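# Thread ring gauge two turns onto ball screw end

## Task

Turn the ring gauge onto the fine thread at the tip of the ball screw until it has gone on by two complete revolutions or more.

## Robot and tools

ROBOT. There are two six-joint arms, left_arm and right_arm, each with a parallel two-finger gripper. Each wrist carries a camera, cam_left_wrist and cam_right_wrist, both 504x504 pixels. The arm names do not tell you which side of a picture something is on.

FRAME. All poses in results use one shared scene frame. Its origin is on the table surface midway between the arms. +x runs out over the table, +z is up, and left_arm is mounted toward +y. A gripper's pose is end_effector_position (metres) plus end_effector_quat_wxyz. That position is the point between the finger pads, roughly 1 cm short of the fingertips. In the gripper's own axes the fingers point along +z and close along y. Printed positions can be off from the truth, more so when the arm is stretched far out.

execute_actions. Argument actions is a list holding zero or one item, plus an optional pictures boolean (images are included unless you set it to false).
- Empty list: nothing is commanded; you just get the current state.
- Motion item: {"rows": [...], "steps": n}. rows holds 1 to 15 rows; steps is 1 to 15 (default 15), each step being 1/30 s. Row k is used on step k; if there are fewer rows than steps, the final row repeats.
- Wait item: {"steps": n} with no rows, n up to 300. No new command is sent; it returns once n steps have passed since the previous result.
Every row is one list of 14 numbers covering both arms: left_arm waist, shoulder, elbow, wrist pitch, wrist yaw, wrist roll, opening, then right_arm in that same order. These are absolute joint targets in radians, the same values Joint positions reports, not offsets. To leave an arm alone, repeat its current values. Stated joint ranges per arm: waist -2.618 to 3.054, shoulder 0.000 to 3.142, elbow 0.000 to 3.142, wrist pitch -1.571 to 1.571, wrist yaw -1.571 to 1.571, wrist roll -2.094 to 2.094. Opening is a unitless command from -1 (closed) to +1 (fully open, a 0.094 m pad gap).

REFUSALS AND LIMITS. If any target is more than 0.036 rad outside a stated range end and also farther out than that joint currently is, the whole call is rejected and nothing moves. True joint ends may sit up to 0.036 rad either side of the stated ones; a target past the true end is clipped to it and the result prints "joint sent to its limit" (possibly referring to an earlier, still-running action). Not seeing that line does not prove there is more travel.

MOTION. Joint speed is capped. Each step the target sent to a joint stays within a fixed lead of its measured angle: waist 0.202, shoulder 0.258, elbow 0.238, wrist pitch 0.573, wrist yaw and wrist roll 0.522 rad. If one step's targets would move the gripper over 70 mm from where it is, all that arm's targets are pulled back proportionally. Large moves therefore take several steps or calls. Between calls, and while you write, the arms keep heading for the last row sent, until everything has nearly stopped (a stalled or crawling move counts as stopped) or some step is HELD; after that only a fresh action moves them further.

RESULT LINES. The state line lists each arm's pose. Joint positions and Joint velocities give, per arm, six joints in column order (rad, rad/s) then the finger gap (m, m/s). grip_measured is the measured opening on the command scale; each gripper has its own fixed error of about 1 mm. "joint command not followed" means a clearance check altered or blocked some joint targets on some steps, the rest of the row still applied. HELD marks steps where your row was not sent in full. MOTOR HOT appears from 75 °C. OVER-TEMPERATURE FAULT reports a stop: at 90 °C that arm halts 10 s (re-armed after 5 minutes); at 100 °C its motors and gripper let go and the arm drops.

GRIPPING. Away from the extremes, fingers go to where grip_measured equals your command. To hold something, command about 0.03 below grip_measured for a firm hold, less for a light one. Pad force tops out near 50 to 62 N (lower on some grippers, and lower still on parts thinner than about 2 mm); first contact can spike briefly. Holding loads heats motors, even while idle.

SCREWING. Wrist roll spans only about ±2.094 rad, while two turns need about 12.57 rad, so expect repeated cycles: grasp the gauge, roll, loosen, roll back, regrasp. Watch the thread engagement in the wrist cameras.

zoom_image. Arguments camera (cam_left_wrist or cam_right_wrist) and region [x0, y0, x1, y1] in pixels of that camera's most recent full image, origin top-left, at most 504 by 504. Returns a magnified view.

finished_scene. Argument scene: the number of the current scene. Replying without any tool call also ends things.

AVOID. Nothing may leave the table. Do not let the arms collide or shove each other. Avoid drops, slips, slams, hard impacts and very forceful pushing. Outside disturbances may briefly tug a held part or nudge loose ones, so keep grips secure. Smooth, economical, prompt motion is preferred.

Each tool is called after "Emit:" as a command line: name --argument value for each argument, lists and objects as JSON in quotes; but a table of rows of numbers goes row by row, as --pt "numbers of a row", without its own name.

## Session

Emit:
execute_actions --actions '[]'

Scene clock: 0.00 s of 5200.00 s.
left_arm: end_effector_position=(+0.4181, +0.3685, +0.3162) grip_measured=+1.000 end_effector_quat_wxyz=(+0.468, -0.242, +0.845, +0.095) | right_arm: end_effector_position=(+0.2223, -0.2917, +0.1473) grip_measured=+1.000 end_effector_quat_wxyz=(+0.359, -0.300, +0.861, -0.200)
Joint positions: left_arm=[-0.108  1.512  1.568 -0.706 -0.45  -0.397  0.094] | right_arm=[ 0.179  0.666  0.552 -0.636  0.239 -0.627  0.094]
Joint velocities: left_arm=[ 0.002 -0.007  0.002  0.007  0.022  0.007  0.   ] | right_arm=[ 0.002 -0.017 -0.007 -0.051  0.007  0.037  0.   ]
Motor temperatures (°C, as the motors report them): left_arm=[27 36 32 38 29 27] | right_arm=[29 38 38 30 30 27]

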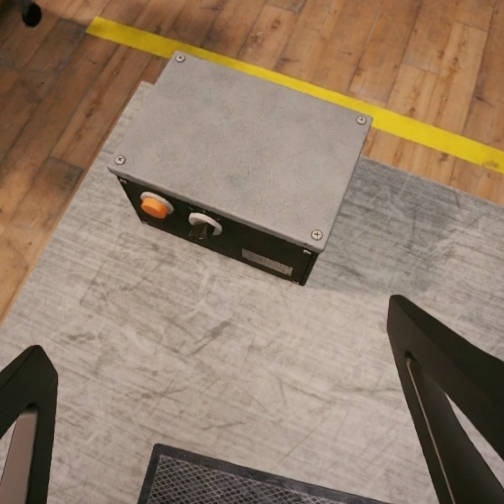

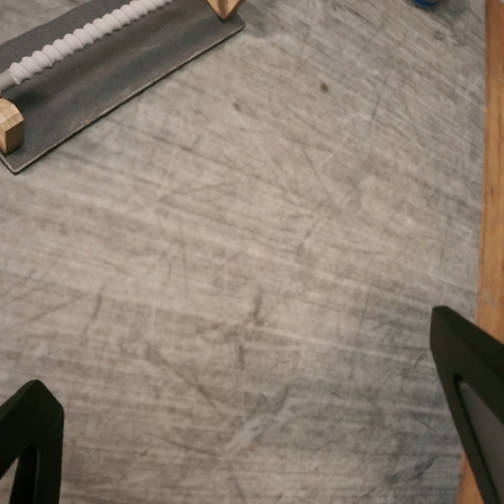

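Emit:
execute_actions --actions '[{"rows":[[-0.7,1.6,1.35,-0.75,0,0,1,0.179,0.666,0.552,-0.636,0.239,-0.627,1]],"steps":15}]' --pictures false

Emit:
execute_actions --actions '[{"steps":25}]'

Scene clock: 7.50 s of 5200.00 s.
left_arm: end_effector_position=(+0.3303, +0.0783, +0.1722) grip_measured=+1.000 end_effector_quat_wxyz=(+0.281, +0.261, +0.921, -0.071) | right_arm: end_effector_position=(+0.2223, -0.2917, +0.1473) grip_measured=+1.000 end_effector_quat_wxyz=(+0.359, -0.300, +0.861, -0.200)
Joint positions: left_arm=[-0.678  1.613  1.36  -0.731 -0.062 -0.063  0.094] | right_arm=[ 0.179  0.666  0.552 -0.636  0.239 -0.627  0.094]
Joint velocities: left_arm=[-1.121 -0.002 -0.056 -0.139  0.652  0.403  0.   ] | right_arm=[-0.012  0.007  0.007 -0.11  -0.066 -0.066  0.   ]
Motor temperatures (°C, as the motors report them): left_arm=[27 38 35 39 29 27] | right_arm=[29 38 40 32 30 27]
Steps of this call (steps 1 to 90: nothing new was sent; then 4.00 s passed at rest; steps 91 to 105: all 15 steps of this action). Readings (joint positions):
91: left_arm=[-0.115 1.512 1.558 -0.700 -0.431 -0.373] | right_arm=[0.179 0.666 0.552 -0.636 0.239 -0.627]
92: left_arm=[-0.132 1.512 1.543 -0.697 -0.404 -0.346] | right_arm=[0.179 0.666 0.552 -0.636 0.239 -0.627]
94: left_arm=[-0.187 1.522 1.502 -0.696 -0.342 -0.293] | right_arm=[0.179 0.666 0.552 -0.636 0.239 -0.627]
98: left_arm=[-0.331 1.566 1.424 -0.705 -0.224 -0.194] | right_arm=[0.179 0.666 0.552 -0.636 0.239 -0.627]
105: the state above

Scene clock: 8.33 s of 5200.00 s.
left_arm: end_effector_position=(+0.3163, +0.0626, +0.1705) grip_measured=+1.000 end_effector_quat_wxyz=(+0.269, +0.306, +0.909, -0.090) | right_arm: end_effector_position=(+0.2223, -0.2917, +0.1473) grip_measured=+1.000 end_effector_quat_wxyz=(+0.359, -0.300, +0.861, -0.200)
Joint positions: left_arm=[-0.705  1.613  1.36  -0.741 -0.007 -0.01   0.094] | right_arm=[ 0.179  0.666  0.552 -0.636  0.239 -0.627  0.094]
Joint velocities: left_arm=[ 0.012  0.007  0.002  0.051 -0.066  0.051  0.   ] | right_arm=[-0.007 -0.007 -0.007 -0.007 -0.037 -0.051  0.   ]
Motor temperatures (°C, as the motors report them): left_arm=[27 38 35 39 29 27] | right_arm=[29 38 40 32 30 27]
Steps of this call (steps 1 to 25: the robot went on to your last target). Readings (joint positions):
1: left_arm=[-0.708 1.613 1.360 -0.735 -0.041 -0.051] | right_arm=[0.179 0.666 0.552 -0.636 0.239 -0.627]
2: left_arm=[-0.723 1.613 1.360 -0.737 -0.026 -0.042] | right_arm=[0.179 0.666 0.552 -0.636 0.239 -0.627]
4: left_arm=[-0.722 1.613 1.360 -0.738 -0.012 -0.029] | right_arm=[0.179 0.666 0.552 -0.636 0.239 -0.627]
8: left_arm=[-0.706 1.613 1.360 -0.740 -0.010 -0.018] | right_arm=[0.179 0.666 0.552 -0.636 0.239 -0.627]
25: the state above

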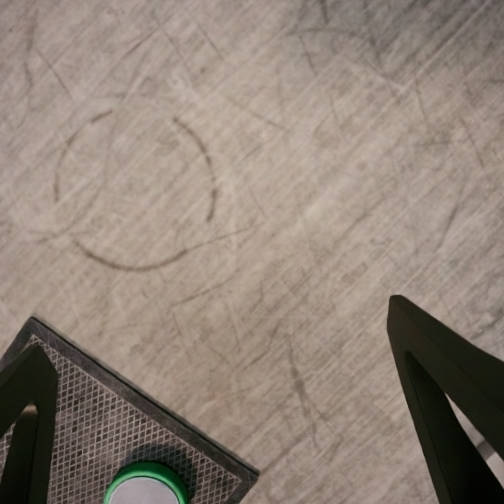

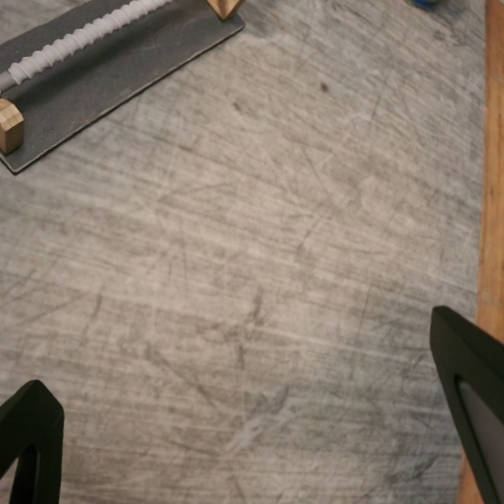

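Emit:
execute_actions --actions '[{"rows":[[-0.48,1.63,1.28,-1.18,0,0,1,0.16,1.4,1.23,-0.8,0,0,1]],"steps":15}]' --pictures false

Emit:
execute_actions --actions '[{"steps":30}]'

Scene clock: 29.83 s of 5200.00 s.
left_arm: end_effector_position=(+0.2619, +0.1933, +0.1081) grip_measured=+1.000 end_effector_quat_wxyz=(+0.036, +0.209, +0.977, -0.004) | right_arm: end_effector_position=(+0.3455, -0.2364, +0.1870) grip_measured=+1.000 end_effector_quat_wxyz=(+0.300, -0.080, +0.951, +0.009)
Joint positions: left_arm=[-0.473  1.63   1.286 -1.155 -0.007 -0.009  0.094] | right_arm=[ 0.171  1.406  1.213 -0.768  0.015 -0.033  0.094]
Joint velocities: left_arm=[-0.007 -0.007 -0.007 -0.095  0.037  0.051  0.   ] | right_arm=[-0.002  0.002 -0.007 -0.125 -0.095  0.139  0.   ]
Motor temperatures (°C, as the motors report them): left_arm=[27 41 35 39 29 27] | right_arm=[29 37 43 34 30 27]
Steps of this call (steps 1 to 15: the robot went on to your last target; steps 16 to 90: nothing new was sent; then 18.00 s passed at rest; steps 91 to 105: all 15 steps of this action). Readings (joint positions):
91: left_arm=[-0.692 1.613 1.359 -0.763 0.001 -0.009] | right_arm=[0.175 0.705 0.589 -0.684 0.204 -0.544]
92: left_arm=[-0.667 1.613 1.356 -0.803 0.008 -0.009] | right_arm=[0.172 0.788 0.659 -0.732 0.164 -0.445]
94: left_arm=[-0.589 1.615 1.338 -0.884 0.009 -0.009] | right_arm=[0.171 0.975 0.820 -0.765 0.107 -0.289]
98: left_arm=[-0.471 1.625 1.294 -1.057 -0.008 -0.009] | right_arm=[0.171 1.321 1.152 -0.764 0.047 -0.123]
105: the state above

Scene clock: 30.83 s of 5200.00 s.
left_arm: end_effector_position=(+0.2583, +0.1950, +0.1079) grip_measured=+1.000 end_effector_quat_wxyz=(+0.028, +0.209, +0.978, -0.003) | right_arm: end_effector_position=(+0.3418, -0.2355, +0.1846) grip_measured=+1.000 end_effector_quat_wxyz=(+0.291, -0.070, +0.954, +0.016)
Joint positions: left_arm=[-0.473  1.63   1.286 -1.171 -0.007 -0.009  0.094] | right_arm=[ 0.171  1.406  1.213 -0.786  0.007 -0.009  0.094]
Joint velocities: left_arm=[-0.007 -0.017  0.007 -0.022  0.022 -0.051  0.   ] | right_arm=[-0.007  0.007 -0.007  0.007 -0.007  0.007  0.   ]
Motor temperatures (°C, as the motors report them): left_arm=[27 41 35 38 29 27] | right_arm=[29 37 43 34 30 27]
Steps of this call (steps 1 to 30: the robot went on to your last target). Readings (joint positions):
1: left_arm=[-0.473 1.630 1.286 -1.159 -0.007 -0.009] | right_arm=[0.171 1.406 1.213 -0.773 0.013 -0.028]
2: left_arm=[-0.473 1.630 1.286 -1.162 -0.007 -0.009] | right_arm=[0.171 1.406 1.213 -0.776 0.012 -0.024]
4: left_arm=[-0.473 1.630 1.286 -1.166 -0.007 -0.009] | right_arm=[0.171 1.406 1.213 -0.780 0.010 -0.019]
8: left_arm=[-0.473 1.630 1.286 -1.169 -0.007 -0.009] | right_arm=[0.171 1.406 1.213 -0.784 0.008 -0.013]
30: the state above
All arms were judged still, so your last target was given up. Only a new action makes them travel on or press farther. Fingers that are still opening or closing keep moving.

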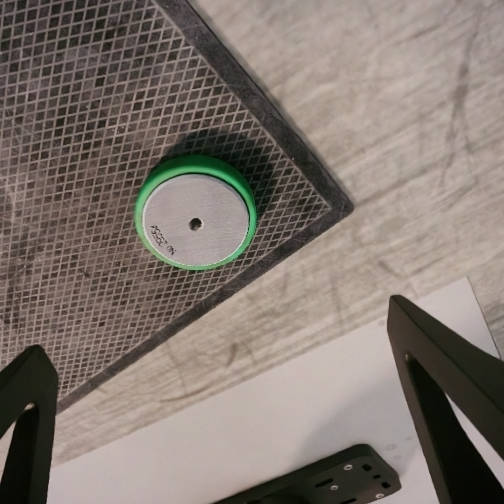

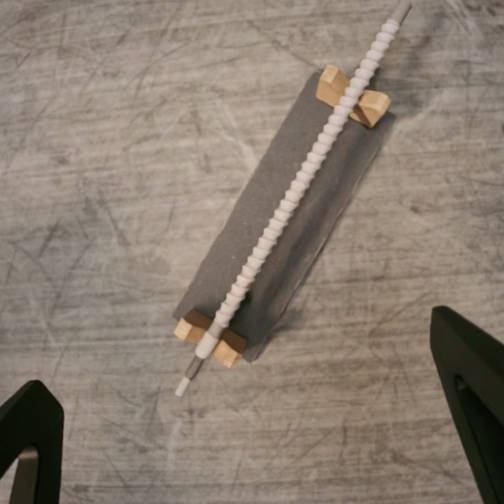

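Emit:
zoom_image --camera "cam_right_wrist" --region '[150,300,270,410]'

Emit:
zoom_image --camera "cam_right_wrist" --region '[320,0,440,110]'

Region (150, 300, 270, 410) of cam_right_wrist's 504x504 image, scaled by 4.200, with more detail than that image has; it fills the top 462 rows of this view, and the rest is white.

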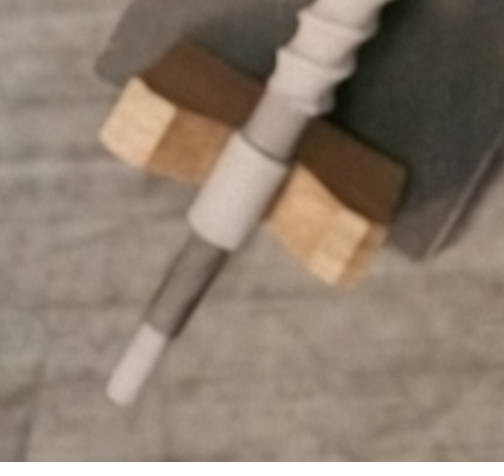

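Region (320, 0, 440, 110) of cam_right_wrist's 504x504 image, scaled by 4.200, with more detail than that image has; it fills the top 462 rows of this view, and the rest is white.

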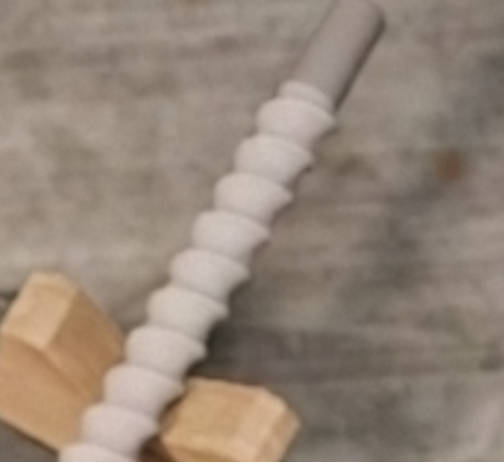

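Emit:
execute_actions --actions '[{"rows":[[-0.455,1.687,1.14,-1.03,0,0,1,0.068,2.163,2.02,-1.42,0,0.42,1]],"steps":15}]' --pictures false

Emit:
execute_actions --actions '[{"steps":40}]'

Scene clock: 67.13 s of 5200.00 s.
left_arm: end_effector_position=(+0.2452, +0.2044, +0.0529) grip_measured=+1.000 end_effector_quat_wxyz=(-0.017, +0.203, +0.979, +0.007) | right_arm: end_effector_position=(+0.3991, -0.2705, +0.0908) grip_measured=+1.000 end_effector_quat_wxyz=(-0.009, +0.179, +0.984, -0.002)
Joint positions: left_arm=[-0.461  1.7    1.141 -1.047 -0.006 -0.009  0.094] | right_arm=[ 0.066  2.194  1.978 -1.374 -0.001  0.395  0.094]
Joint velocities: left_arm=[-0.027 -0.007 -0.007  0.095  0.022 -0.007  0.   ] | right_arm=[-0.017 -0.095  0.129 -0.418 -0.037  0.11   0.   ]
Motor temperatures (°C, as the motors report them): left_arm=[27 40 35 36 29 27] | right_arm=[29 40 45 34 30 27]
Steps of this call (steps 1 to 90: nothing new was sent; then 32.80 s passed at rest; steps 91 to 105: all 15 steps of this action). Readings (joint positions):
91: left_arm=[-0.472 1.632 1.266 -1.146 -0.006 -0.009] | right_arm=[0.159 1.443 1.266 -0.882 -0.001 0.057]
92: left_arm=[-0.469 1.635 1.237 -1.115 -0.006 -0.009] | right_arm=[0.137 1.512 1.356 -1.003 -0.004 0.128]
94: left_arm=[-0.464 1.663 1.181 -1.086 -0.006 -0.009] | right_arm=[0.091 1.678 1.535 -1.156 -0.003 0.232]
98: left_arm=[-0.461 1.700 1.141 -1.072 -0.006 -0.009] | right_arm=[0.066 2.027 1.884 -1.302 -0.001 0.339]
105: the state above

Scene clock: 68.47 s of 5200.00 s.
left_arm: end_effector_position=(+0.2463, +0.2039, +0.0528) grip_measured=+1.000 end_effector_quat_wxyz=(-0.015, +0.203, +0.979, +0.006) | right_arm: end_effector_position=(+0.3948, -0.2707, +0.1008) grip_measured=+1.000 end_effector_quat_wxyz=(-0.011, +0.186, +0.982, -0.002)
Joint positions: left_arm=[-0.461  1.7    1.141 -1.043 -0.006 -0.009  0.094] | right_arm=[ 0.066  2.18   1.996 -1.41  -0.001  0.41   0.094]
Joint velocities: left_arm=[-0.002  0.002  0.002  0.051 -0.007 -0.037  0.   ] | right_arm=[-0.002  0.007  0.017 -0.037  0.051 -0.022  0.   ]
Motor temperatures (°C, as the motors report them): left_arm=[27 40 35 36 29 27] | right_arm=[29 41 45 33 30 27]
Steps of this call (steps 1 to 30: the robot went on to your last target; steps 31 to 40: nothing new was sent). Readings (joint positions):
1: left_arm=[-0.461 1.700 1.141 -1.047 -0.006 -0.009] | right_arm=[0.066 2.192 1.983 -1.384 -0.001 0.399]
2: left_arm=[-0.461 1.700 1.141 -1.045 -0.006 -0.009] | right_arm=[0.066 2.189 1.987 -1.390 -0.001 0.401]
4: left_arm=[-0.461 1.700 1.141 -1.044 -0.006 -0.009] | right_arm=[0.066 2.184 1.993 -1.397 -0.001 0.405]
8: left_arm=[-0.461 1.700 1.141 -1.043 -0.006 -0.009] | right_arm=[0.066 2.180 1.996 -1.404 -0.001 0.408]
40: the state above
All arms were judged still, so your last target was given up. Only a new action makes them travel on or press farther. Fingers that are still opening or closing keep moving.

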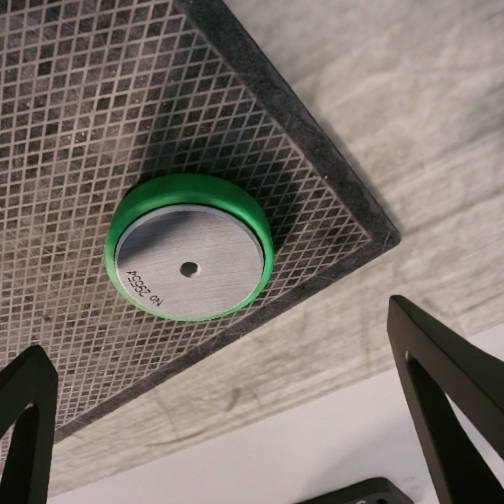

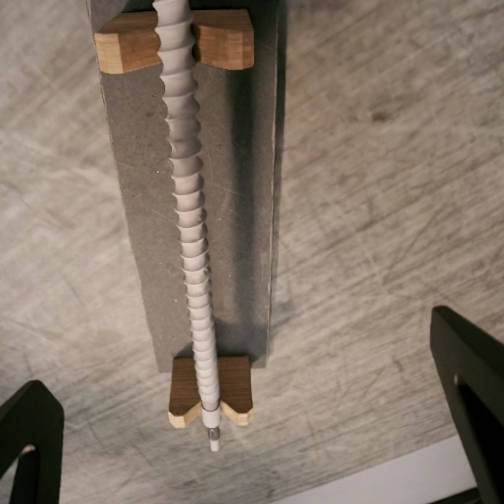

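Emit:
execute_actions --actions '[{"rows":[[-0.445,1.688,1.11,-0.99,0,0,1,0.08,2.163,1.96,-1.36,0,0.41,1],[-0.438,1.69,1.09,-0.96,0,0,1,0.09,2.163,1.93,-1.31,0,0.405,1],[-0.432,1.69,1.072,-0.925,0,0,1,0.098,2.163,1.89,-1.265,0,0.40,1]],"steps":15}]' --pictures false

Emit:
execute_actions --actions '[{"steps":15}]'

Scene clock: 85.30 s of 5200.00 s.
left_arm: end_effector_position=(+0.2550, +0.2076, +0.0396) grip_measured=+1.000 end_effector_quat_wxyz=(+0.007, +0.191, +0.982, +0.001) | right_arm: end_effector_position=(+0.4036, -0.2585, +0.0805) grip_measured=+1.000 end_effector_quat_wxyz=(+0.010, +0.172, +0.985, +0.003)
Joint positions: left_arm=[-0.437  1.7    1.085 -0.942 -0.004 -0.009  0.094] | right_arm=[ 0.094  2.171  1.901 -1.28  -0.001  0.41   0.094]
Joint velocities: left_arm=[-0.002  0.007  0.002 -0.007  0.037  0.007  0.   ] | right_arm=[-0.007 -0.017 -0.007  0.022  0.007 -0.007  0.   ]
Motor temperatures (°C, as the motors report them): left_arm=[27 41 35 35 29 27] | right_arm=[29 49 45 32 30 27]
Steps of this call (steps 1 to 90: nothing new was sent; then 13.33 s passed at rest; steps 91 to 105: all 15 steps of this action). Readings (joint positions):
91: left_arm=[-0.460 1.700 1.138 -1.037 -0.005 -0.009] | right_arm=[0.066 2.180 1.993 -1.405 -0.001 0.410]
92: left_arm=[-0.458 1.700 1.132 -1.024 -0.005 -0.009] | right_arm=[0.067 2.177 1.982 -1.389 -0.001 0.410]
94: left_arm=[-0.447 1.700 1.109 -0.989 -0.004 -0.009] | right_arm=[0.074 2.171 1.942 -1.344 -0.001 0.410]
98: left_arm=[-0.437 1.700 1.085 -0.964 -0.004 -0.009] | right_arm=[0.091 2.171 1.902 -1.307 -0.001 0.410]
105: the state above

Scene clock: 85.80 s of 5200.00 s.
left_arm: end_effector_position=(+0.2560, +0.2072, +0.0396) grip_measured=+1.000 end_effector_quat_wxyz=(+0.009, +0.191, +0.982, +0.000) | right_arm: end_effector_position=(+0.4051, -0.2584, +0.0805) grip_measured=+1.000 end_effector_quat_wxyz=(+0.013, +0.172, +0.985, +0.004)
Joint positions: left_arm=[-0.437  1.7    1.085 -0.937 -0.004 -0.009  0.094] | right_arm=[ 0.094  2.171  1.901 -1.274 -0.001  0.41   0.094]
Joint velocities: left_arm=[-0.012 -0.017 -0.002 -0.007 -0.007 -0.051  0.   ] | right_arm=[ 0.012 -0.007  0.012  0.066 -0.007  0.007  0.   ]
Motor temperatures (°C, as the motors report them): left_arm=[27 41 35 35 29 27] | right_arm=[29 49 45 32 30 27]
Steps of this call (steps 1 to 15: the robot went on to your last target). Readings (joint positions):
1: left_arm=[-0.437 1.700 1.085 -0.941 -0.004 -0.009] | right_arm=[0.094 2.171 1.901 -1.278 -0.001 0.410]
2: left_arm=[-0.437 1.700 1.085 -0.940 -0.004 -0.009] | right_arm=[0.094 2.171 1.901 -1.277 -0.001 0.410]
4: left_arm=[-0.437 1.700 1.085 -0.939 -0.004 -0.009] | right_arm=[0.094 2.171 1.901 -1.276 -0.001 0.410]
8: left_arm=[-0.437 1.700 1.085 -0.938 -0.004 -0.009] | right_arm=[0.094 2.171 1.901 -1.274 -0.001 0.410]
15: the state above
All arms were judged still, so your last target was given up. Only a new action makes them travel on or press farther. Fingers that are still opening or closing keep moving.

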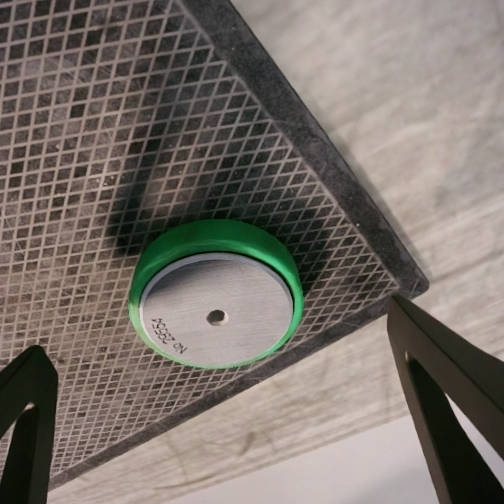

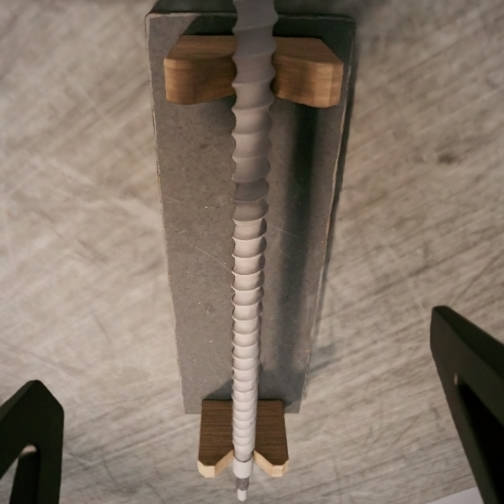

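Emit:
execute_actions --actions '[{"rows":[[-0.432,1.69,1.06,-0.915,0,0,1,0.102,2.15,1.85,-1.24,0,0.41,1],[-0.432,1.692,1.035,-0.895,0,0,1,0.107,2.14,1.80,-1.21,0,0.42,1],[-0.432,1.694,1.01,-0.87,0,0,1,0.112,2.128,1.75,-1.18,0,0.425,1],[-0.432,1.695,0.985,-0.85,0,0,1,0.117,2.115,1.697,-1.145,0,0.43,1]],"steps":15}]' --pictures false

Emit:
execute_actions --actions '[{"steps":15}]'

Scene clock: 107.03 s of 5200.00 s.
left_arm: end_effector_position=(+0.2423, +0.2128, +0.0186) grip_measured=+1.000 end_effector_quat_wxyz=(-0.001, +0.191, +0.982, +0.002) | right_arm: end_effector_position=(+0.3797, -0.2534, +0.0465) grip_measured=+1.000 end_effector_quat_wxyz=(-0.010, +0.169, +0.986, -0.002)
Joint positions: left_arm=[-0.437  1.7    0.994 -0.868 -0.004 -0.009  0.094] | right_arm=[ 0.11   2.132  1.703 -1.163 -0.001  0.42   0.094]
Joint velocities: left_arm=[ 0.012 -0.012  0.002 -0.022 -0.022 -0.095  0.   ] | right_arm=[ 0.012 -0.012 -0.007  0.066 -0.007  0.081  0.   ]
Motor temperatures (°C, as the motors report them): left_arm=[27 41 34 34 29 27] | right_arm=[29 52 42 32 30 27]
Steps of this call (steps 1 to 90: nothing new was sent; then 17.73 s passed at rest; steps 91 to 105: all 15 steps of this action). Readings (joint positions):
91: left_arm=[-0.437 1.700 1.085 -0.936 -0.004 -0.009] | right_arm=[0.094 2.170 1.895 -1.267 -0.001 0.410]
92: left_arm=[-0.437 1.700 1.080 -0.929 -0.004 -0.009] | right_arm=[0.094 2.164 1.877 -1.252 -0.001 0.410]
94: left_arm=[-0.437 1.700 1.051 -0.899 -0.004 -0.009] | right_arm=[0.096 2.141 1.804 -1.211 -0.001 0.412]
98: left_arm=[-0.437 1.700 0.996 -0.885 -0.004 -0.009] | right_arm=[0.107 2.132 1.709 -1.189 -0.001 0.417]
105: the state above

Scene clock: 107.53 s of 5200.00 s.
left_arm: end_effector_position=(+0.2436, +0.2123, +0.0186) grip_measured=+1.000 end_effector_quat_wxyz=(+0.001, +0.191, +0.982, +0.002) | right_arm: end_effector_position=(+0.3819, -0.2532, +0.0465) grip_measured=+1.000 end_effector_quat_wxyz=(-0.006, +0.169, +0.986, -0.001)
Joint positions: left_arm=[-0.437  1.7    0.994 -0.862 -0.004 -0.009  0.094] | right_arm=[ 0.11   2.132  1.703 -1.154 -0.001  0.42   0.094]
Joint velocities: left_arm=[-0.002  0.002 -0.002 -0.007 -0.037  0.037  0.   ] | right_arm=[-0.017 -0.007 -0.007 -0.007 -0.051 -0.037  0.   ]
Motor temperatures (°C, as the motors report them): left_arm=[27 41 34 34 29 27] | right_arm=[29 52 42 32 30 27]
Steps of this call (steps 1 to 15: the robot went on to your last target). Readings (joint positions):
1: left_arm=[-0.437 1.700 0.994 -0.867 -0.004 -0.009] | right_arm=[0.110 2.132 1.703 -1.160 -0.001 0.420]
2: left_arm=[-0.437 1.700 0.994 -0.866 -0.004 -0.009] | right_arm=[0.110 2.132 1.703 -1.159 -0.001 0.420]
4: left_arm=[-0.437 1.700 0.994 -0.864 -0.004 -0.009] | right_arm=[0.110 2.132 1.703 -1.157 -0.001 0.420]
8: left_arm=[-0.437 1.700 0.994 -0.863 -0.004 -0.009] | right_arm=[0.110 2.132 1.703 -1.155 -0.001 0.420]
15: the state above
All arms were judged still, so your last target was given up. Only a new action makes them travel on or press farther. Fingers that are still opening or closing keep moving.

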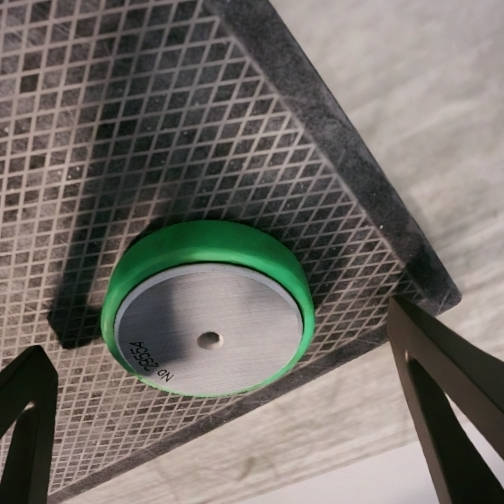

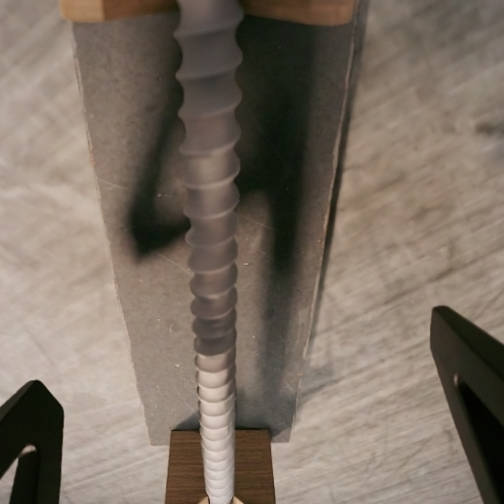

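Emit:
execute_actions --actions '[]'

Scene clock: 122.83 s of 5200.00 s.
left_arm: end_effector_position=(+0.2436, +0.2123, +0.0186) grip_measured=+1.000 end_effector_quat_wxyz=(+0.001, +0.191, +0.982, +0.002) | right_arm: end_effector_position=(+0.3819, -0.2532, +0.0465) grip_measured=+1.000 end_effector_quat_wxyz=(-0.006, +0.170, +0.985, -0.001)
Joint positions: left_arm=[-0.437  1.7    0.994 -0.862 -0.004 -0.009  0.094] | right_arm=[ 0.11   2.132  1.703 -1.154 -0.001  0.421  0.094]
Joint velocities: left_arm=[ 0.002  0.002  0.002  0.022 -0.037 -0.022  0.   ] | right_arm=[ 0.007 -0.002 -0.002 -0.022 -0.095  0.007  0.   ]
Motor temperatures (°C, as the motors report them): left_arm=[27 41 34 34 29 27] | right_arm=[29 54 42 32 30 27]
Steps of this call (steps 1 to 90: nothing new was sent; then 12.30 s passed at rest). Readings (joint positions):
1: left_arm=[-0.437 1.700 0.994 -0.862 -0.004 -0.009] | right_arm=[0.110 2.132 1.703 -1.154 -0.001 0.420]
2: left_arm=[-0.437 1.700 0.994 -0.862 -0.004 -0.009] | right_arm=[0.110 2.132 1.703 -1.154 -0.001 0.420]
4: left_arm=[-0.437 1.700 0.994 -0.862 -0.004 -0.009] | right_arm=[0.110 2.132 1.703 -1.154 -0.001 0.421]
8: left_arm=[-0.437 1.700 0.994 -0.862 -0.004 -0.009] | right_arm=[0.110 2.132 1.703 -1.154 -0.001 0.421]
90: the state above

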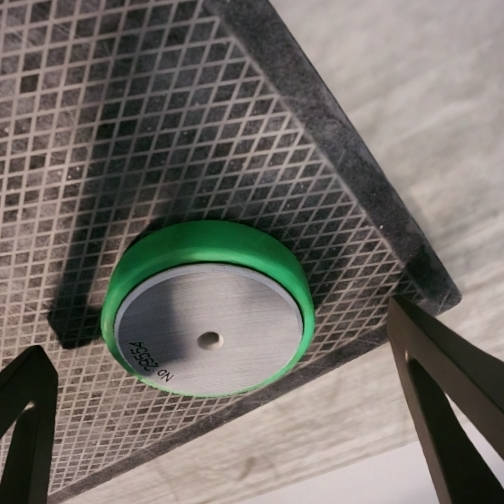

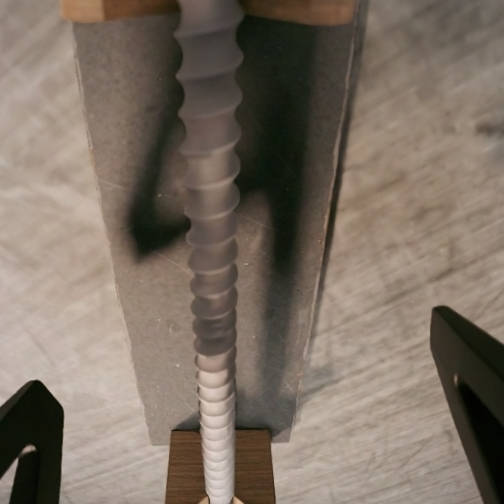

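Emit:
execute_actions --actions '[{"rows":[[-0.432,1.695,0.985,-0.84,0,0,1,0.121,2.13,1.697,-1.13,0,0.43,1],[-0.432,1.695,0.985,-0.828,0,0,1,0.126,2.147,1.697,-1.113,0,0.43,1]],"steps":15}]'

Scene clock: 125.87 s of 5200.00 s.
left_arm: end_effector_position=(+0.2486, +0.2103, +0.0187) grip_measured=+1.000 end_effector_quat_wxyz=(+0.012, +0.191, +0.981, -0.000) | right_arm: end_effector_position=(+0.3894, -0.2498, +0.0465) grip_measured=+1.000 end_effector_quat_wxyz=(+0.009, +0.166, +0.986, +0.003)
Joint positions: left_arm=[-0.437  1.7    0.994 -0.841 -0.004 -0.009  0.094] | right_arm=[ 0.117  2.132  1.703 -1.122 -0.001  0.421  0.094]
Joint velocities: left_arm=[-0.022 -0.007  0.007  0.007  0.066 -0.051  0.   ] | right_arm=[-0.007 -0.012 -0.012 -0.022  0.007  0.051  0.   ]
Motor temperatures (°C, as the motors report them): left_arm=[27 41 34 34 29 27] | right_arm=[29 54 42 32 30 27]
Steps of this call (steps 1 to 76: nothing new was sent; steps 77 to 91: all 15 steps of this action). Readings (joint positions):
77: left_arm=[-0.437 1.700 0.994 -0.861 -0.004 -0.009] | right_arm=[0.110 2.132 1.703 -1.152 -0.001 0.421]
78: left_arm=[-0.437 1.700 0.994 -0.859 -0.004 -0.009] | right_arm=[0.110 2.132 1.703 -1.148 -0.001 0.421]
80: left_arm=[-0.437 1.700 0.994 -0.852 -0.004 -0.009] | right_arm=[0.113 2.132 1.703 -1.138 -0.001 0.421]
84: left_arm=[-0.437 1.700 0.994 -0.844 -0.004 -0.009] | right_arm=[0.116 2.132 1.703 -1.127 -0.001 0.421]
91: the state above

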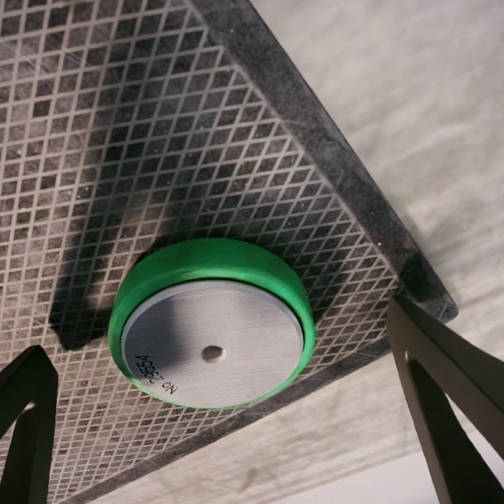

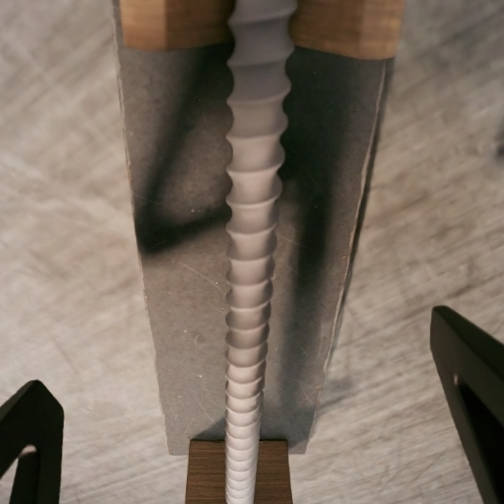

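Emit:
execute_actions --actions '[{"rows":[[-0.432,1.695,0.985,-0.825,0,0,0.4,0.123,2.16,1.697,-1.113,0,0.43,1],[-0.432,1.695,0.985,-0.825,0,0,0.3,0.123,2.172,1.697,-1.113,0,0.43,1],[-0.432,1.695,0.985,-0.825,0,0,0.2,0.123,2.172,1.697,-1.113,0,0.43,1],[-0.432,1.695,0.985,-0.825,0,0,0.2,0.123,2.172,1.697,-1.113,0,0.43,1],[-0.432,1.695,0.985,-0.825,0,0,0.05,0.123,2.172,1.697,-1.113,0,0.43,1]],"steps":15}]'

Scene clock: 130.13 s of 5200.00 s.
left_arm: end_effector_position=(+0.2493, +0.2100, +0.0187) grip_measured=+0.085 end_effector_quat_wxyz=(+0.014, +0.191, +0.981, -0.000) | right_arm: end_effector_position=(+0.3878, -0.2499, +0.0353) grip_measured=+1.000 end_effector_quat_wxyz=(-0.003, +0.166, +0.986, -0.000)
Joint positions: left_arm=[-0.437  1.7    0.994 -0.838 -0.005 -0.009  0.051] | right_arm=[ 0.117  2.16   1.703 -1.12  -0.001  0.421  0.094]
Joint velocities: left_arm=[-0.012 -0.022  0.007  0.022 -0.066 -0.051 -0.001] | right_arm=[-0.007 -0.002 -0.002 -0.007 -0.022 -0.022  0.   ]
Motor temperatures (°C, as the motors report them): left_arm=[27 41 34 34 29 27] | right_arm=[29 53 42 32 30 27]
Steps of this call (steps 1 to 15: the robot went on to your last target; steps 16 to 90: nothing new was sent; then 0.77 s passed at rest; steps 91 to 105: all 15 steps of this action). Readings (joint positions):
91: left_arm=[-0.437 1.700 0.994 -0.840 -0.004 -0.009] | right_arm=[0.117 2.132 1.703 -1.121 -0.001 0.421]
92: left_arm=[-0.437 1.700 0.994 -0.840 -0.004 -0.009] | right_arm=[0.117 2.135 1.703 -1.121 -0.001 0.421]
94: left_arm=[-0.437 1.700 0.994 -0.839 -0.004 -0.009] | right_arm=[0.117 2.143 1.703 -1.120 -0.001 0.421]
98: left_arm=[-0.437 1.700 0.994 -0.838 -0.005 -0.009] | right_arm=[0.117 2.159 1.703 -1.120 -0.001 0.421]
105: the state above

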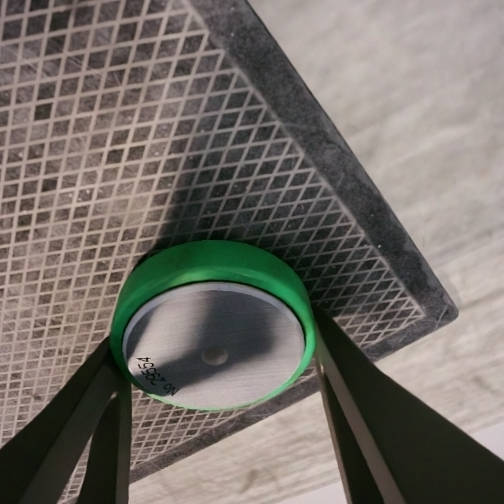

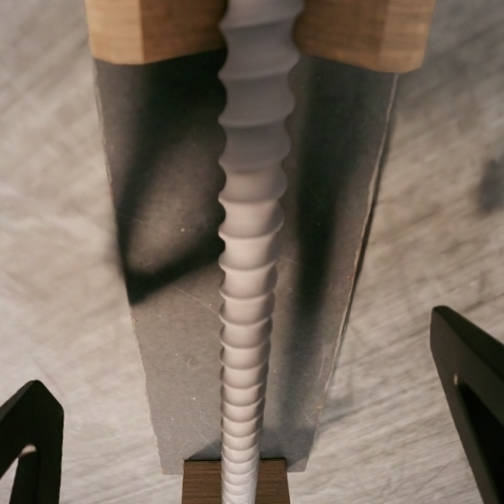

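Ring is held. Closing the right gripper on the screw.

Emit:
execute_actions --actions '[{"rows":[[-0.432,1.695,0.985,-0.825,0,0,0.05,0.123,2.172,1.697,-1.113,0,0.43,0],[-0.432,1.695,0.985,-0.825,0,0,0.05,0.123,2.172,1.697,-1.113,0,0.43,-0.4],[-0.432,1.695,0.985,-0.825,0,0,0.05,0.123,2.172,1.697,-1.113,0,0.43,-0.6],[-0.432,1.695,0.985,-0.825,0,0,0.05,0.123,2.172,1.697,-1.113,0,0.43,-0.7],[-0.432,1.695,0.985,-0.825,0,0,0.05,0.123,2.172,1.697,-1.113,0,0.43,-0.75],[-0.432,1.695,0.985,-0.825,0,0,0.05,0.123,2.172,1.697,-1.113,0,0.43,-0.75],[-0.432,1.695,0.985,-0.825,0,0,0.05,0.123,2.172,1.697,-1.113,0,0.43,-0.75],[-0.432,1.695,0.985,-0.825,0,0,0.05,0.123,2.172,1.697,-1.113,0,0.43,-0.75],[-0.432,1.695,0.985,-0.825,0,0,0.05,0.123,2.172,1.697,-1.113,0,0.43,-0.75],[-0.432,1.695,0.985,-0.825,0,0,0.05,0.123,2.172,1.697,-1.113,0,0.43,-0.8],[-0.432,1.695,0.985,-0.825,0,0,0.05,0.123,2.172,1.697,-1.113,0,0.43,-0.86]],"steps":15}]'

Emit:
execute_actions --actions '[{"steps":25}]'

Scene clock: 135.23 s of 5200.00 s.
left_arm: end_effector_position=(+0.2493, +0.2100, +0.0187) grip_measured=+0.085 end_effector_quat_wxyz=(+0.014, +0.191, +0.981, -0.000) | right_arm: end_effector_position=(+0.3879, -0.2505, +0.0353) grip_measured=-0.823 end_effector_quat_wxyz=(-0.003, +0.171, +0.985, -0.002)
Joint positions: left_arm=[-0.437  1.7    0.994 -0.838 -0.005 -0.009  0.051] | right_arm=[ 0.117  2.16   1.703 -1.119  0.003  0.43   0.008]
Joint velocities: left_arm=[-0.012 -0.012 -0.002 -0.037  0.066  0.007  0.   ] | right_arm=[-0.017 -0.007 -0.002  0.11  -0.022 -0.037 -0.   ]
Motor temperatures (°C, as the motors report them): left_arm=[27 41 34 34 29 27] | right_arm=[29 52 42 32 30 27]
Steps of this call (steps 1 to 15: the robot went on to your last target; steps 16 to 90: nothing new was sent; then 1.60 s passed at rest; steps 91 to 105: all 15 steps of this action). Readings (joint positions):
91: left_arm=[-0.437 1.700 0.994 -0.838 -0.005 -0.009] | right_arm=[0.117 2.160 1.703 -1.120 -0.001 0.421]
92: left_arm=[-0.437 1.700 0.994 -0.838 -0.005 -0.009] | right_arm=[0.117 2.160 1.703 -1.120 -0.001 0.421]
94: left_arm=[-0.437 1.700 0.994 -0.838 -0.005 -0.009] | right_arm=[0.117 2.160 1.703 -1.120 -0.001 0.421]
98: left_arm=[-0.437 1.700 0.994 -0.838 -0.005 -0.009] | right_arm=[0.117 2.160 1.703 -1.122 0.005 0.428]
105: the state above

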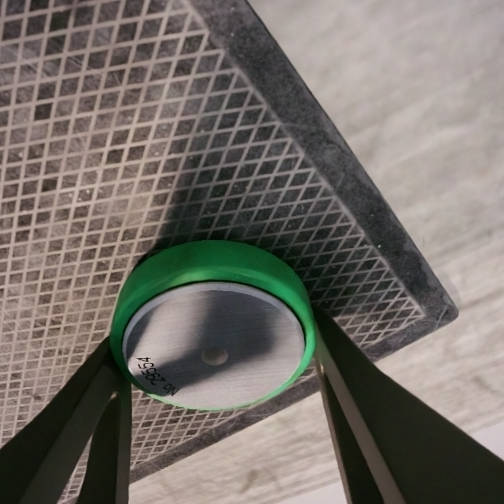

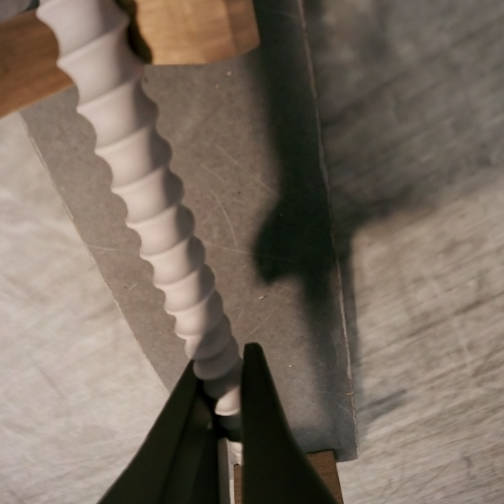

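Scene clock: 136.07 s of 5200.00 s.
left_arm: end_effector_position=(+0.2493, +0.2100, +0.0187) grip_measured=+0.085 end_effector_quat_wxyz=(+0.014, +0.191, +0.981, -0.000) | right_arm: end_effector_position=(+0.3879, -0.2505, +0.0353) grip_measured=-0.823 end_effector_quat_wxyz=(-0.003, +0.170, +0.985, -0.002)
Joint positions: left_arm=[-0.437  1.7    0.994 -0.838 -0.005 -0.009  0.051] | right_arm=[ 0.117  2.16   1.703 -1.119  0.003  0.429  0.008]
Joint velocities: left_arm=[-0.017  0.012 -0.012 -0.037 -0.037 -0.007  0.001] | right_arm=[-0.007 -0.002  0.017 -0.007  0.007 -0.051  0.   ]
Motor temperatures (°C, as the motors report them): left_arm=[27 41 34 34 29 27] | right_arm=[29 52 42 32 30 27]
Steps of this call (steps 1 to 15: the robot went on to your last target; steps 16 to 25: nothing new was sent). Readings (joint positions):
1: left_arm=[-0.437 1.700 0.994 -0.838 -0.005 -0.009] | right_arm=[0.117 2.160 1.703 -1.119 0.003 0.430]
2: left_arm=[-0.437 1.700 0.994 -0.838 -0.005 -0.009] | right_arm=[0.117 2.160 1.703 -1.119 0.003 0.429]
4: left_arm=[-0.437 1.700 0.994 -0.838 -0.005 -0.009] | right_arm=[0.117 2.160 1.703 -1.119 0.003 0.429]
8: left_arm=[-0.437 1.700 0.994 -0.838 -0.005 -0.009] | right_arm=[0.117 2.160 1.703 -1.119 0.003 0.429]
25: the state above
All arms were judged still, so your last target was given up. Only a new action makes them travel on or press farther. Fingers that are still opening or closing keep moving.

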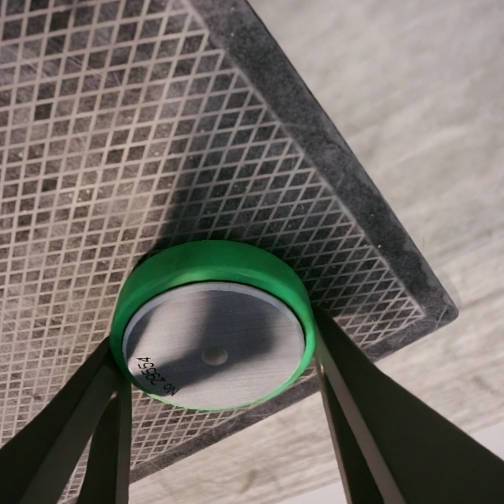

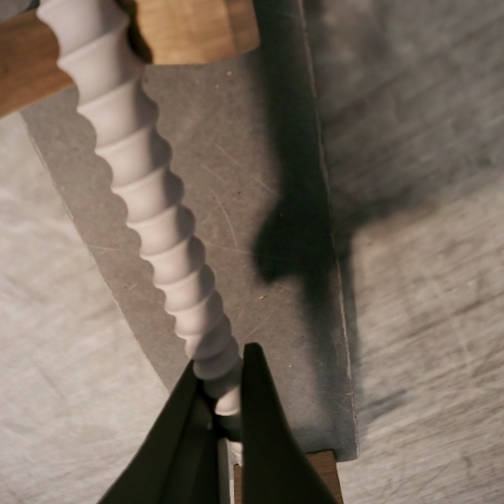

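Emit:
execute_actions --actions '[{"rows":[[-0.432,1.695,0.985,-0.825,0,0,0.05,0.123,2.172,1.697,-1.113,0,0.43,-0.75],[-0.432,1.695,0.985,-0.825,0,0,0.05,0.123,2.172,1.697,-1.113,0,0.43,-0.6],[-0.432,1.695,0.985,-0.825,0,0,0.05,0.123,2.172,1.697,-1.113,0,0.43,-0.3],[-0.432,1.695,0.985,-0.825,0,0,0.05,0.123,2.172,1.697,-1.113,0,0.43,-0.2],[-0.432,1.695,0.985,-0.825,0,0,0.05,0.123,2.172,1.697,-1.113,0,0.43,-0.2],[-0.432,1.695,0.985,-0.825,0,0,0.05,0.123,2.172,1.697,-1.113,0,0.3,-0.2],[-0.432,1.695,0.985,-0.825,0,0,0.05,0.123,2.172,1.697,-1.113,0,0.2,-0.2],[-0.432,1.695,0.985,-0.825,0,0,0.05,0.123,2.172,1.697,-1.113,0,0.1,-0.2],[-0.432,1.695,0.985,-0.825,0,0,0.05,0.123,2.172,1.697,-1.113,0,0.04,-0.2]],"steps":15}]'

Emit:
execute_actions --actions '[{"steps":15}]'

Scene clock: 147.00 s of 5200.00 s.
left_arm: end_effector_position=(+0.2493, +0.2100, +0.0187) grip_measured=+0.085 end_effector_quat_wxyz=(+0.014, +0.191, +0.981, -0.000) | right_arm: end_effector_position=(+0.3880, -0.2505, +0.0353) grip_measured=-0.202 end_effector_quat_wxyz=(-0.003, +0.010, +1.000, -0.002)
Joint positions: left_arm=[-0.437  1.7    0.994 -0.838 -0.005 -0.009  0.051] | right_arm=[ 0.117  2.16   1.703 -1.119  0.003  0.107  0.038]
Joint velocities: left_arm=[ 0.002  0.002 -0.012  0.007 -0.037  0.022 -0.   ] | right_arm=[-0.012  0.002  0.002 -0.007  0.007 -0.388 -0.001]
Motor temperatures (°C, as the motors report them): left_arm=[27 40 34 33 29 27] | right_arm=[29 51 42 32 30 27]
Steps of this call (steps 1 to 90: nothing new was sent; then 7.43 s passed at rest; steps 91 to 105: all 15 steps of this action). Readings (joint positions):
91: left_arm=[-0.437 1.700 0.994 -0.838 -0.005 -0.009] | right_arm=[0.117 2.160 1.703 -1.119 0.003 0.429]
92: left_arm=[-0.437 1.700 0.994 -0.838 -0.005 -0.009] | right_arm=[0.117 2.160 1.703 -1.119 0.003 0.429]
94: left_arm=[-0.437 1.700 0.994 -0.838 -0.005 -0.009] | right_arm=[0.117 2.160 1.703 -1.119 0.003 0.429]
98: left_arm=[-0.437 1.700 0.994 -0.838 -0.005 -0.009] | right_arm=[0.117 2.160 1.703 -1.119 0.003 0.325]
105: the state above

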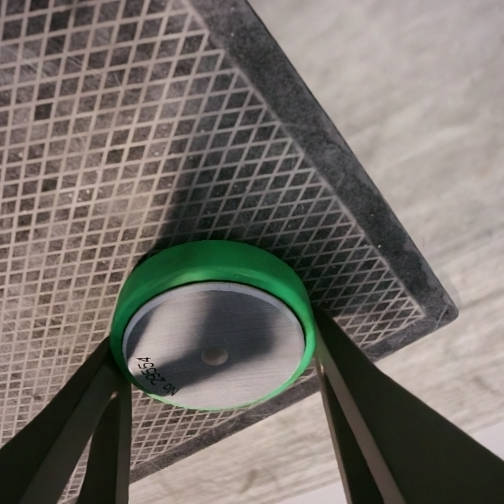

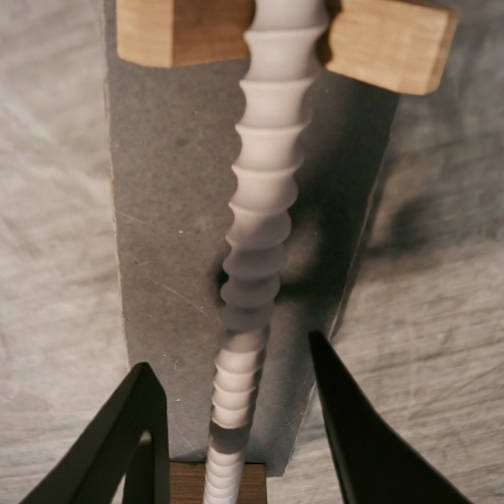

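Scene clock: 147.50 s of 5200.00 s.
left_arm: end_effector_position=(+0.2493, +0.2100, +0.0187) grip_measured=+0.085 end_effector_quat_wxyz=(+0.014, +0.191, +0.981, -0.000) | right_arm: end_effector_position=(+0.3880, -0.2505, +0.0353) grip_measured=-0.202 end_effector_quat_wxyz=(-0.003, -0.017, +1.000, -0.002)
Joint positions: left_arm=[-0.437  1.7    0.994 -0.838 -0.005 -0.009  0.051] | right_arm=[ 0.117  2.16   1.703 -1.119  0.003  0.052  0.038]
Joint velocities: left_arm=[-0.017 -0.017  0.007 -0.095  0.037 -0.037 -0.001] | right_arm=[-0.012 -0.002 -0.012  0.022  0.007 -0.037 -0.001]
Motor temperatures (°C, as the motors report them): left_arm=[27 40 34 33 29 27] | right_arm=[29 51 42 32 30 27]
Steps of this call (steps 1 to 15: the robot went on to your last target). Readings (joint positions):
1: left_arm=[-0.437 1.700 0.994 -0.838 -0.005 -0.009] | right_arm=[0.117 2.160 1.703 -1.119 0.003 0.096]
2: left_arm=[-0.437 1.700 0.994 -0.838 -0.005 -0.009] | right_arm=[0.117 2.160 1.703 -1.119 0.003 0.086]
4: left_arm=[-0.437 1.700 0.994 -0.838 -0.005 -0.009] | right_arm=[0.117 2.160 1.703 -1.119 0.003 0.073]
8: left_arm=[-0.437 1.700 0.994 -0.838 -0.005 -0.009] | right_arm=[0.117 2.160 1.703 -1.119 0.003 0.059]
15: the state above

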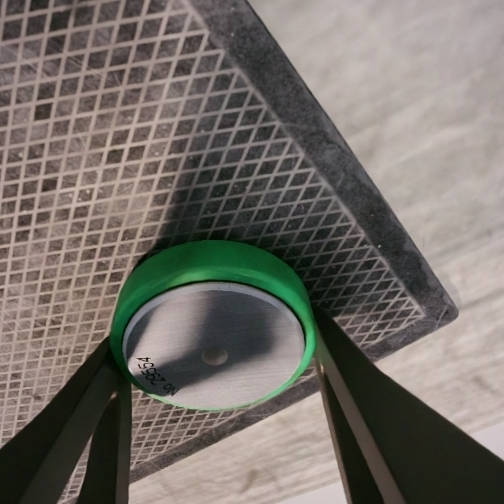

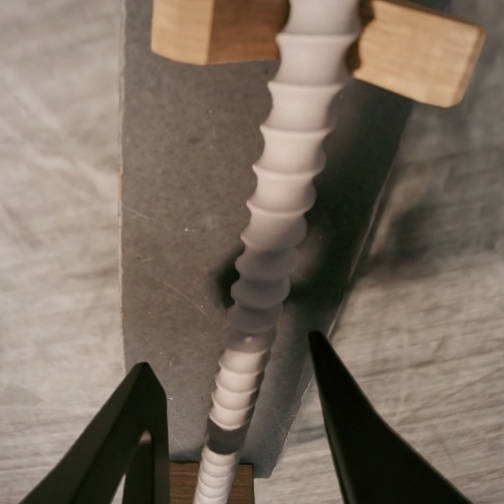

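Emit:
execute_actions --actions '[{"rows":[[-0.432,1.695,0.985,-0.825,0,0,0.05,0.123,2.172,1.697,-1.113,0,0.2,-0.2],[-0.432,1.695,0.985,-0.825,0,0,0.05,0.123,2.172,1.697,-1.113,0,0.35,-0.2],[-0.432,1.695,0.985,-0.825,0,0,0.05,0.123,2.172,1.697,-1.113,0,0.5,-0.2],[-0.432,1.695,0.985,-0.825,0,0,0.05,0.123,2.172,1.697,-1.113,0,0.65,-0.2],[-0.432,1.695,0.985,-0.825,0,0,0.05,0.123,2.172,1.697,-1.113,0,0.81,-0.2]],"steps":15}]'

Emit:
execute_actions --actions '[{"steps":20}]'

Scene clock: 157.50 s of 5200.00 s.
left_arm: end_effector_position=(+0.2493, +0.2100, +0.0187) grip_measured=+0.085 end_effector_quat_wxyz=(+0.014, +0.191, +0.981, -0.000) | right_arm: end_effector_position=(+0.3880, -0.2504, +0.0353) grip_measured=-0.202 end_effector_quat_wxyz=(-0.002, +0.328, +0.945, -0.002)
Joint positions: left_arm=[-0.437  1.7    0.994 -0.838 -0.005 -0.009  0.051] | right_arm=[ 0.117  2.16   1.703 -1.119  0.002  0.755  0.038]
Joint velocities: left_arm=[ 0.002 -0.007 -0.002  0.037  0.022 -0.007 -0.001] | right_arm=[-0.007  0.007 -0.012 -0.051 -0.022  0.271 -0.001]
Motor temperatures (°C, as the motors report them): left_arm=[27 40 34 33 29 27] | right_arm=[29 51 42 31 30 27]
Steps of this call (steps 1 to 15: the robot went on to your last target; steps 16 to 90: nothing new was sent; then 6.50 s passed at rest; steps 91 to 105: all 15 steps of this action). Readings (joint positions):
91: left_arm=[-0.437 1.700 0.994 -0.838 -0.005 -0.009] | right_arm=[0.117 2.160 1.703 -1.119 0.002 0.072]
92: left_arm=[-0.437 1.700 0.994 -0.838 -0.005 -0.009] | right_arm=[0.117 2.160 1.703 -1.119 0.002 0.120]
94: left_arm=[-0.437 1.700 0.994 -0.838 -0.005 -0.009] | right_arm=[0.117 2.160 1.703 -1.119 0.002 0.274]
98: left_arm=[-0.437 1.700 0.994 -0.838 -0.005 -0.009] | right_arm=[0.117 2.160 1.703 -1.119 0.002 0.582]
105: the state above

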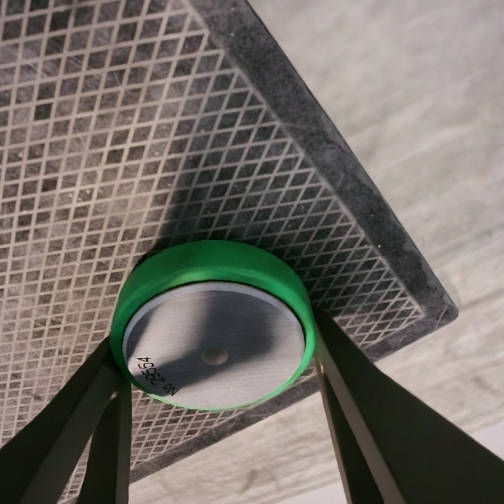

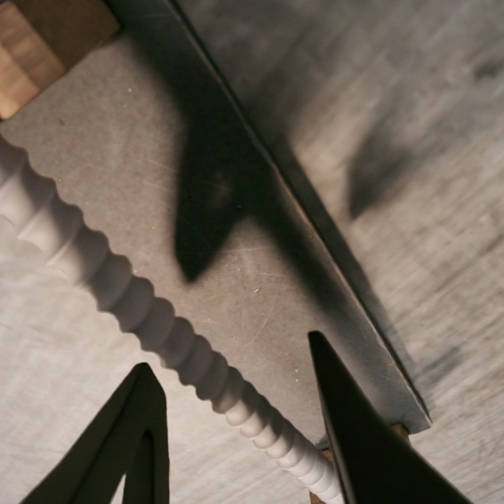

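Scene clock: 158.17 s of 5200.00 s.
left_arm: end_effector_position=(+0.2493, +0.2100, +0.0187) grip_measured=+0.085 end_effector_quat_wxyz=(+0.014, +0.191, +0.981, -0.000) | right_arm: end_effector_position=(+0.3880, -0.2504, +0.0353) grip_measured=-0.202 end_effector_quat_wxyz=(-0.002, +0.349, +0.937, -0.002)
Joint positions: left_arm=[-0.437  1.7    0.994 -0.838 -0.005 -0.009  0.051] | right_arm=[ 0.117  2.16   1.703 -1.119  0.002  0.8    0.038]
Joint velocities: left_arm=[ 0.017  0.012 -0.002  0.066 -0.022  0.037  0.001] | right_arm=[ 0.002 -0.002 -0.002  0.007  0.007  0.037  0.   ]
Motor temperatures (°C, as the motors report them): left_arm=[27 40 34 33 29 27] | right_arm=[29 51 42 31 30 27]
Steps of this call (steps 1 to 20: the robot went on to your last target). Readings (joint positions):
1: left_arm=[-0.437 1.700 0.994 -0.838 -0.005 -0.009] | right_arm=[0.117 2.160 1.703 -1.119 0.002 0.764]
2: left_arm=[-0.437 1.700 0.994 -0.838 -0.005 -0.009] | right_arm=[0.117 2.160 1.703 -1.119 0.002 0.772]
4: left_arm=[-0.437 1.700 0.994 -0.838 -0.005 -0.009] | right_arm=[0.117 2.160 1.703 -1.119 0.002 0.782]
8: left_arm=[-0.437 1.700 0.994 -0.838 -0.005 -0.009] | right_arm=[0.117 2.160 1.703 -1.119 0.002 0.793]
20: the state above

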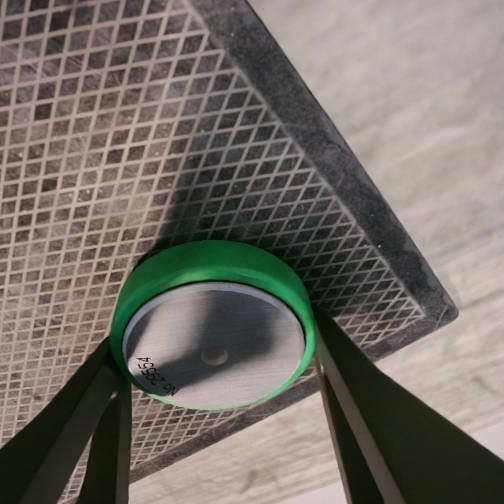

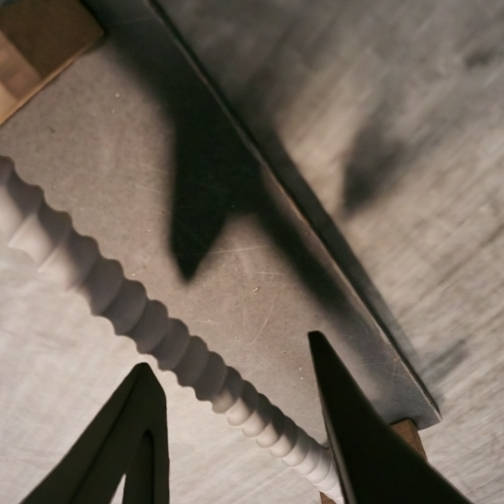

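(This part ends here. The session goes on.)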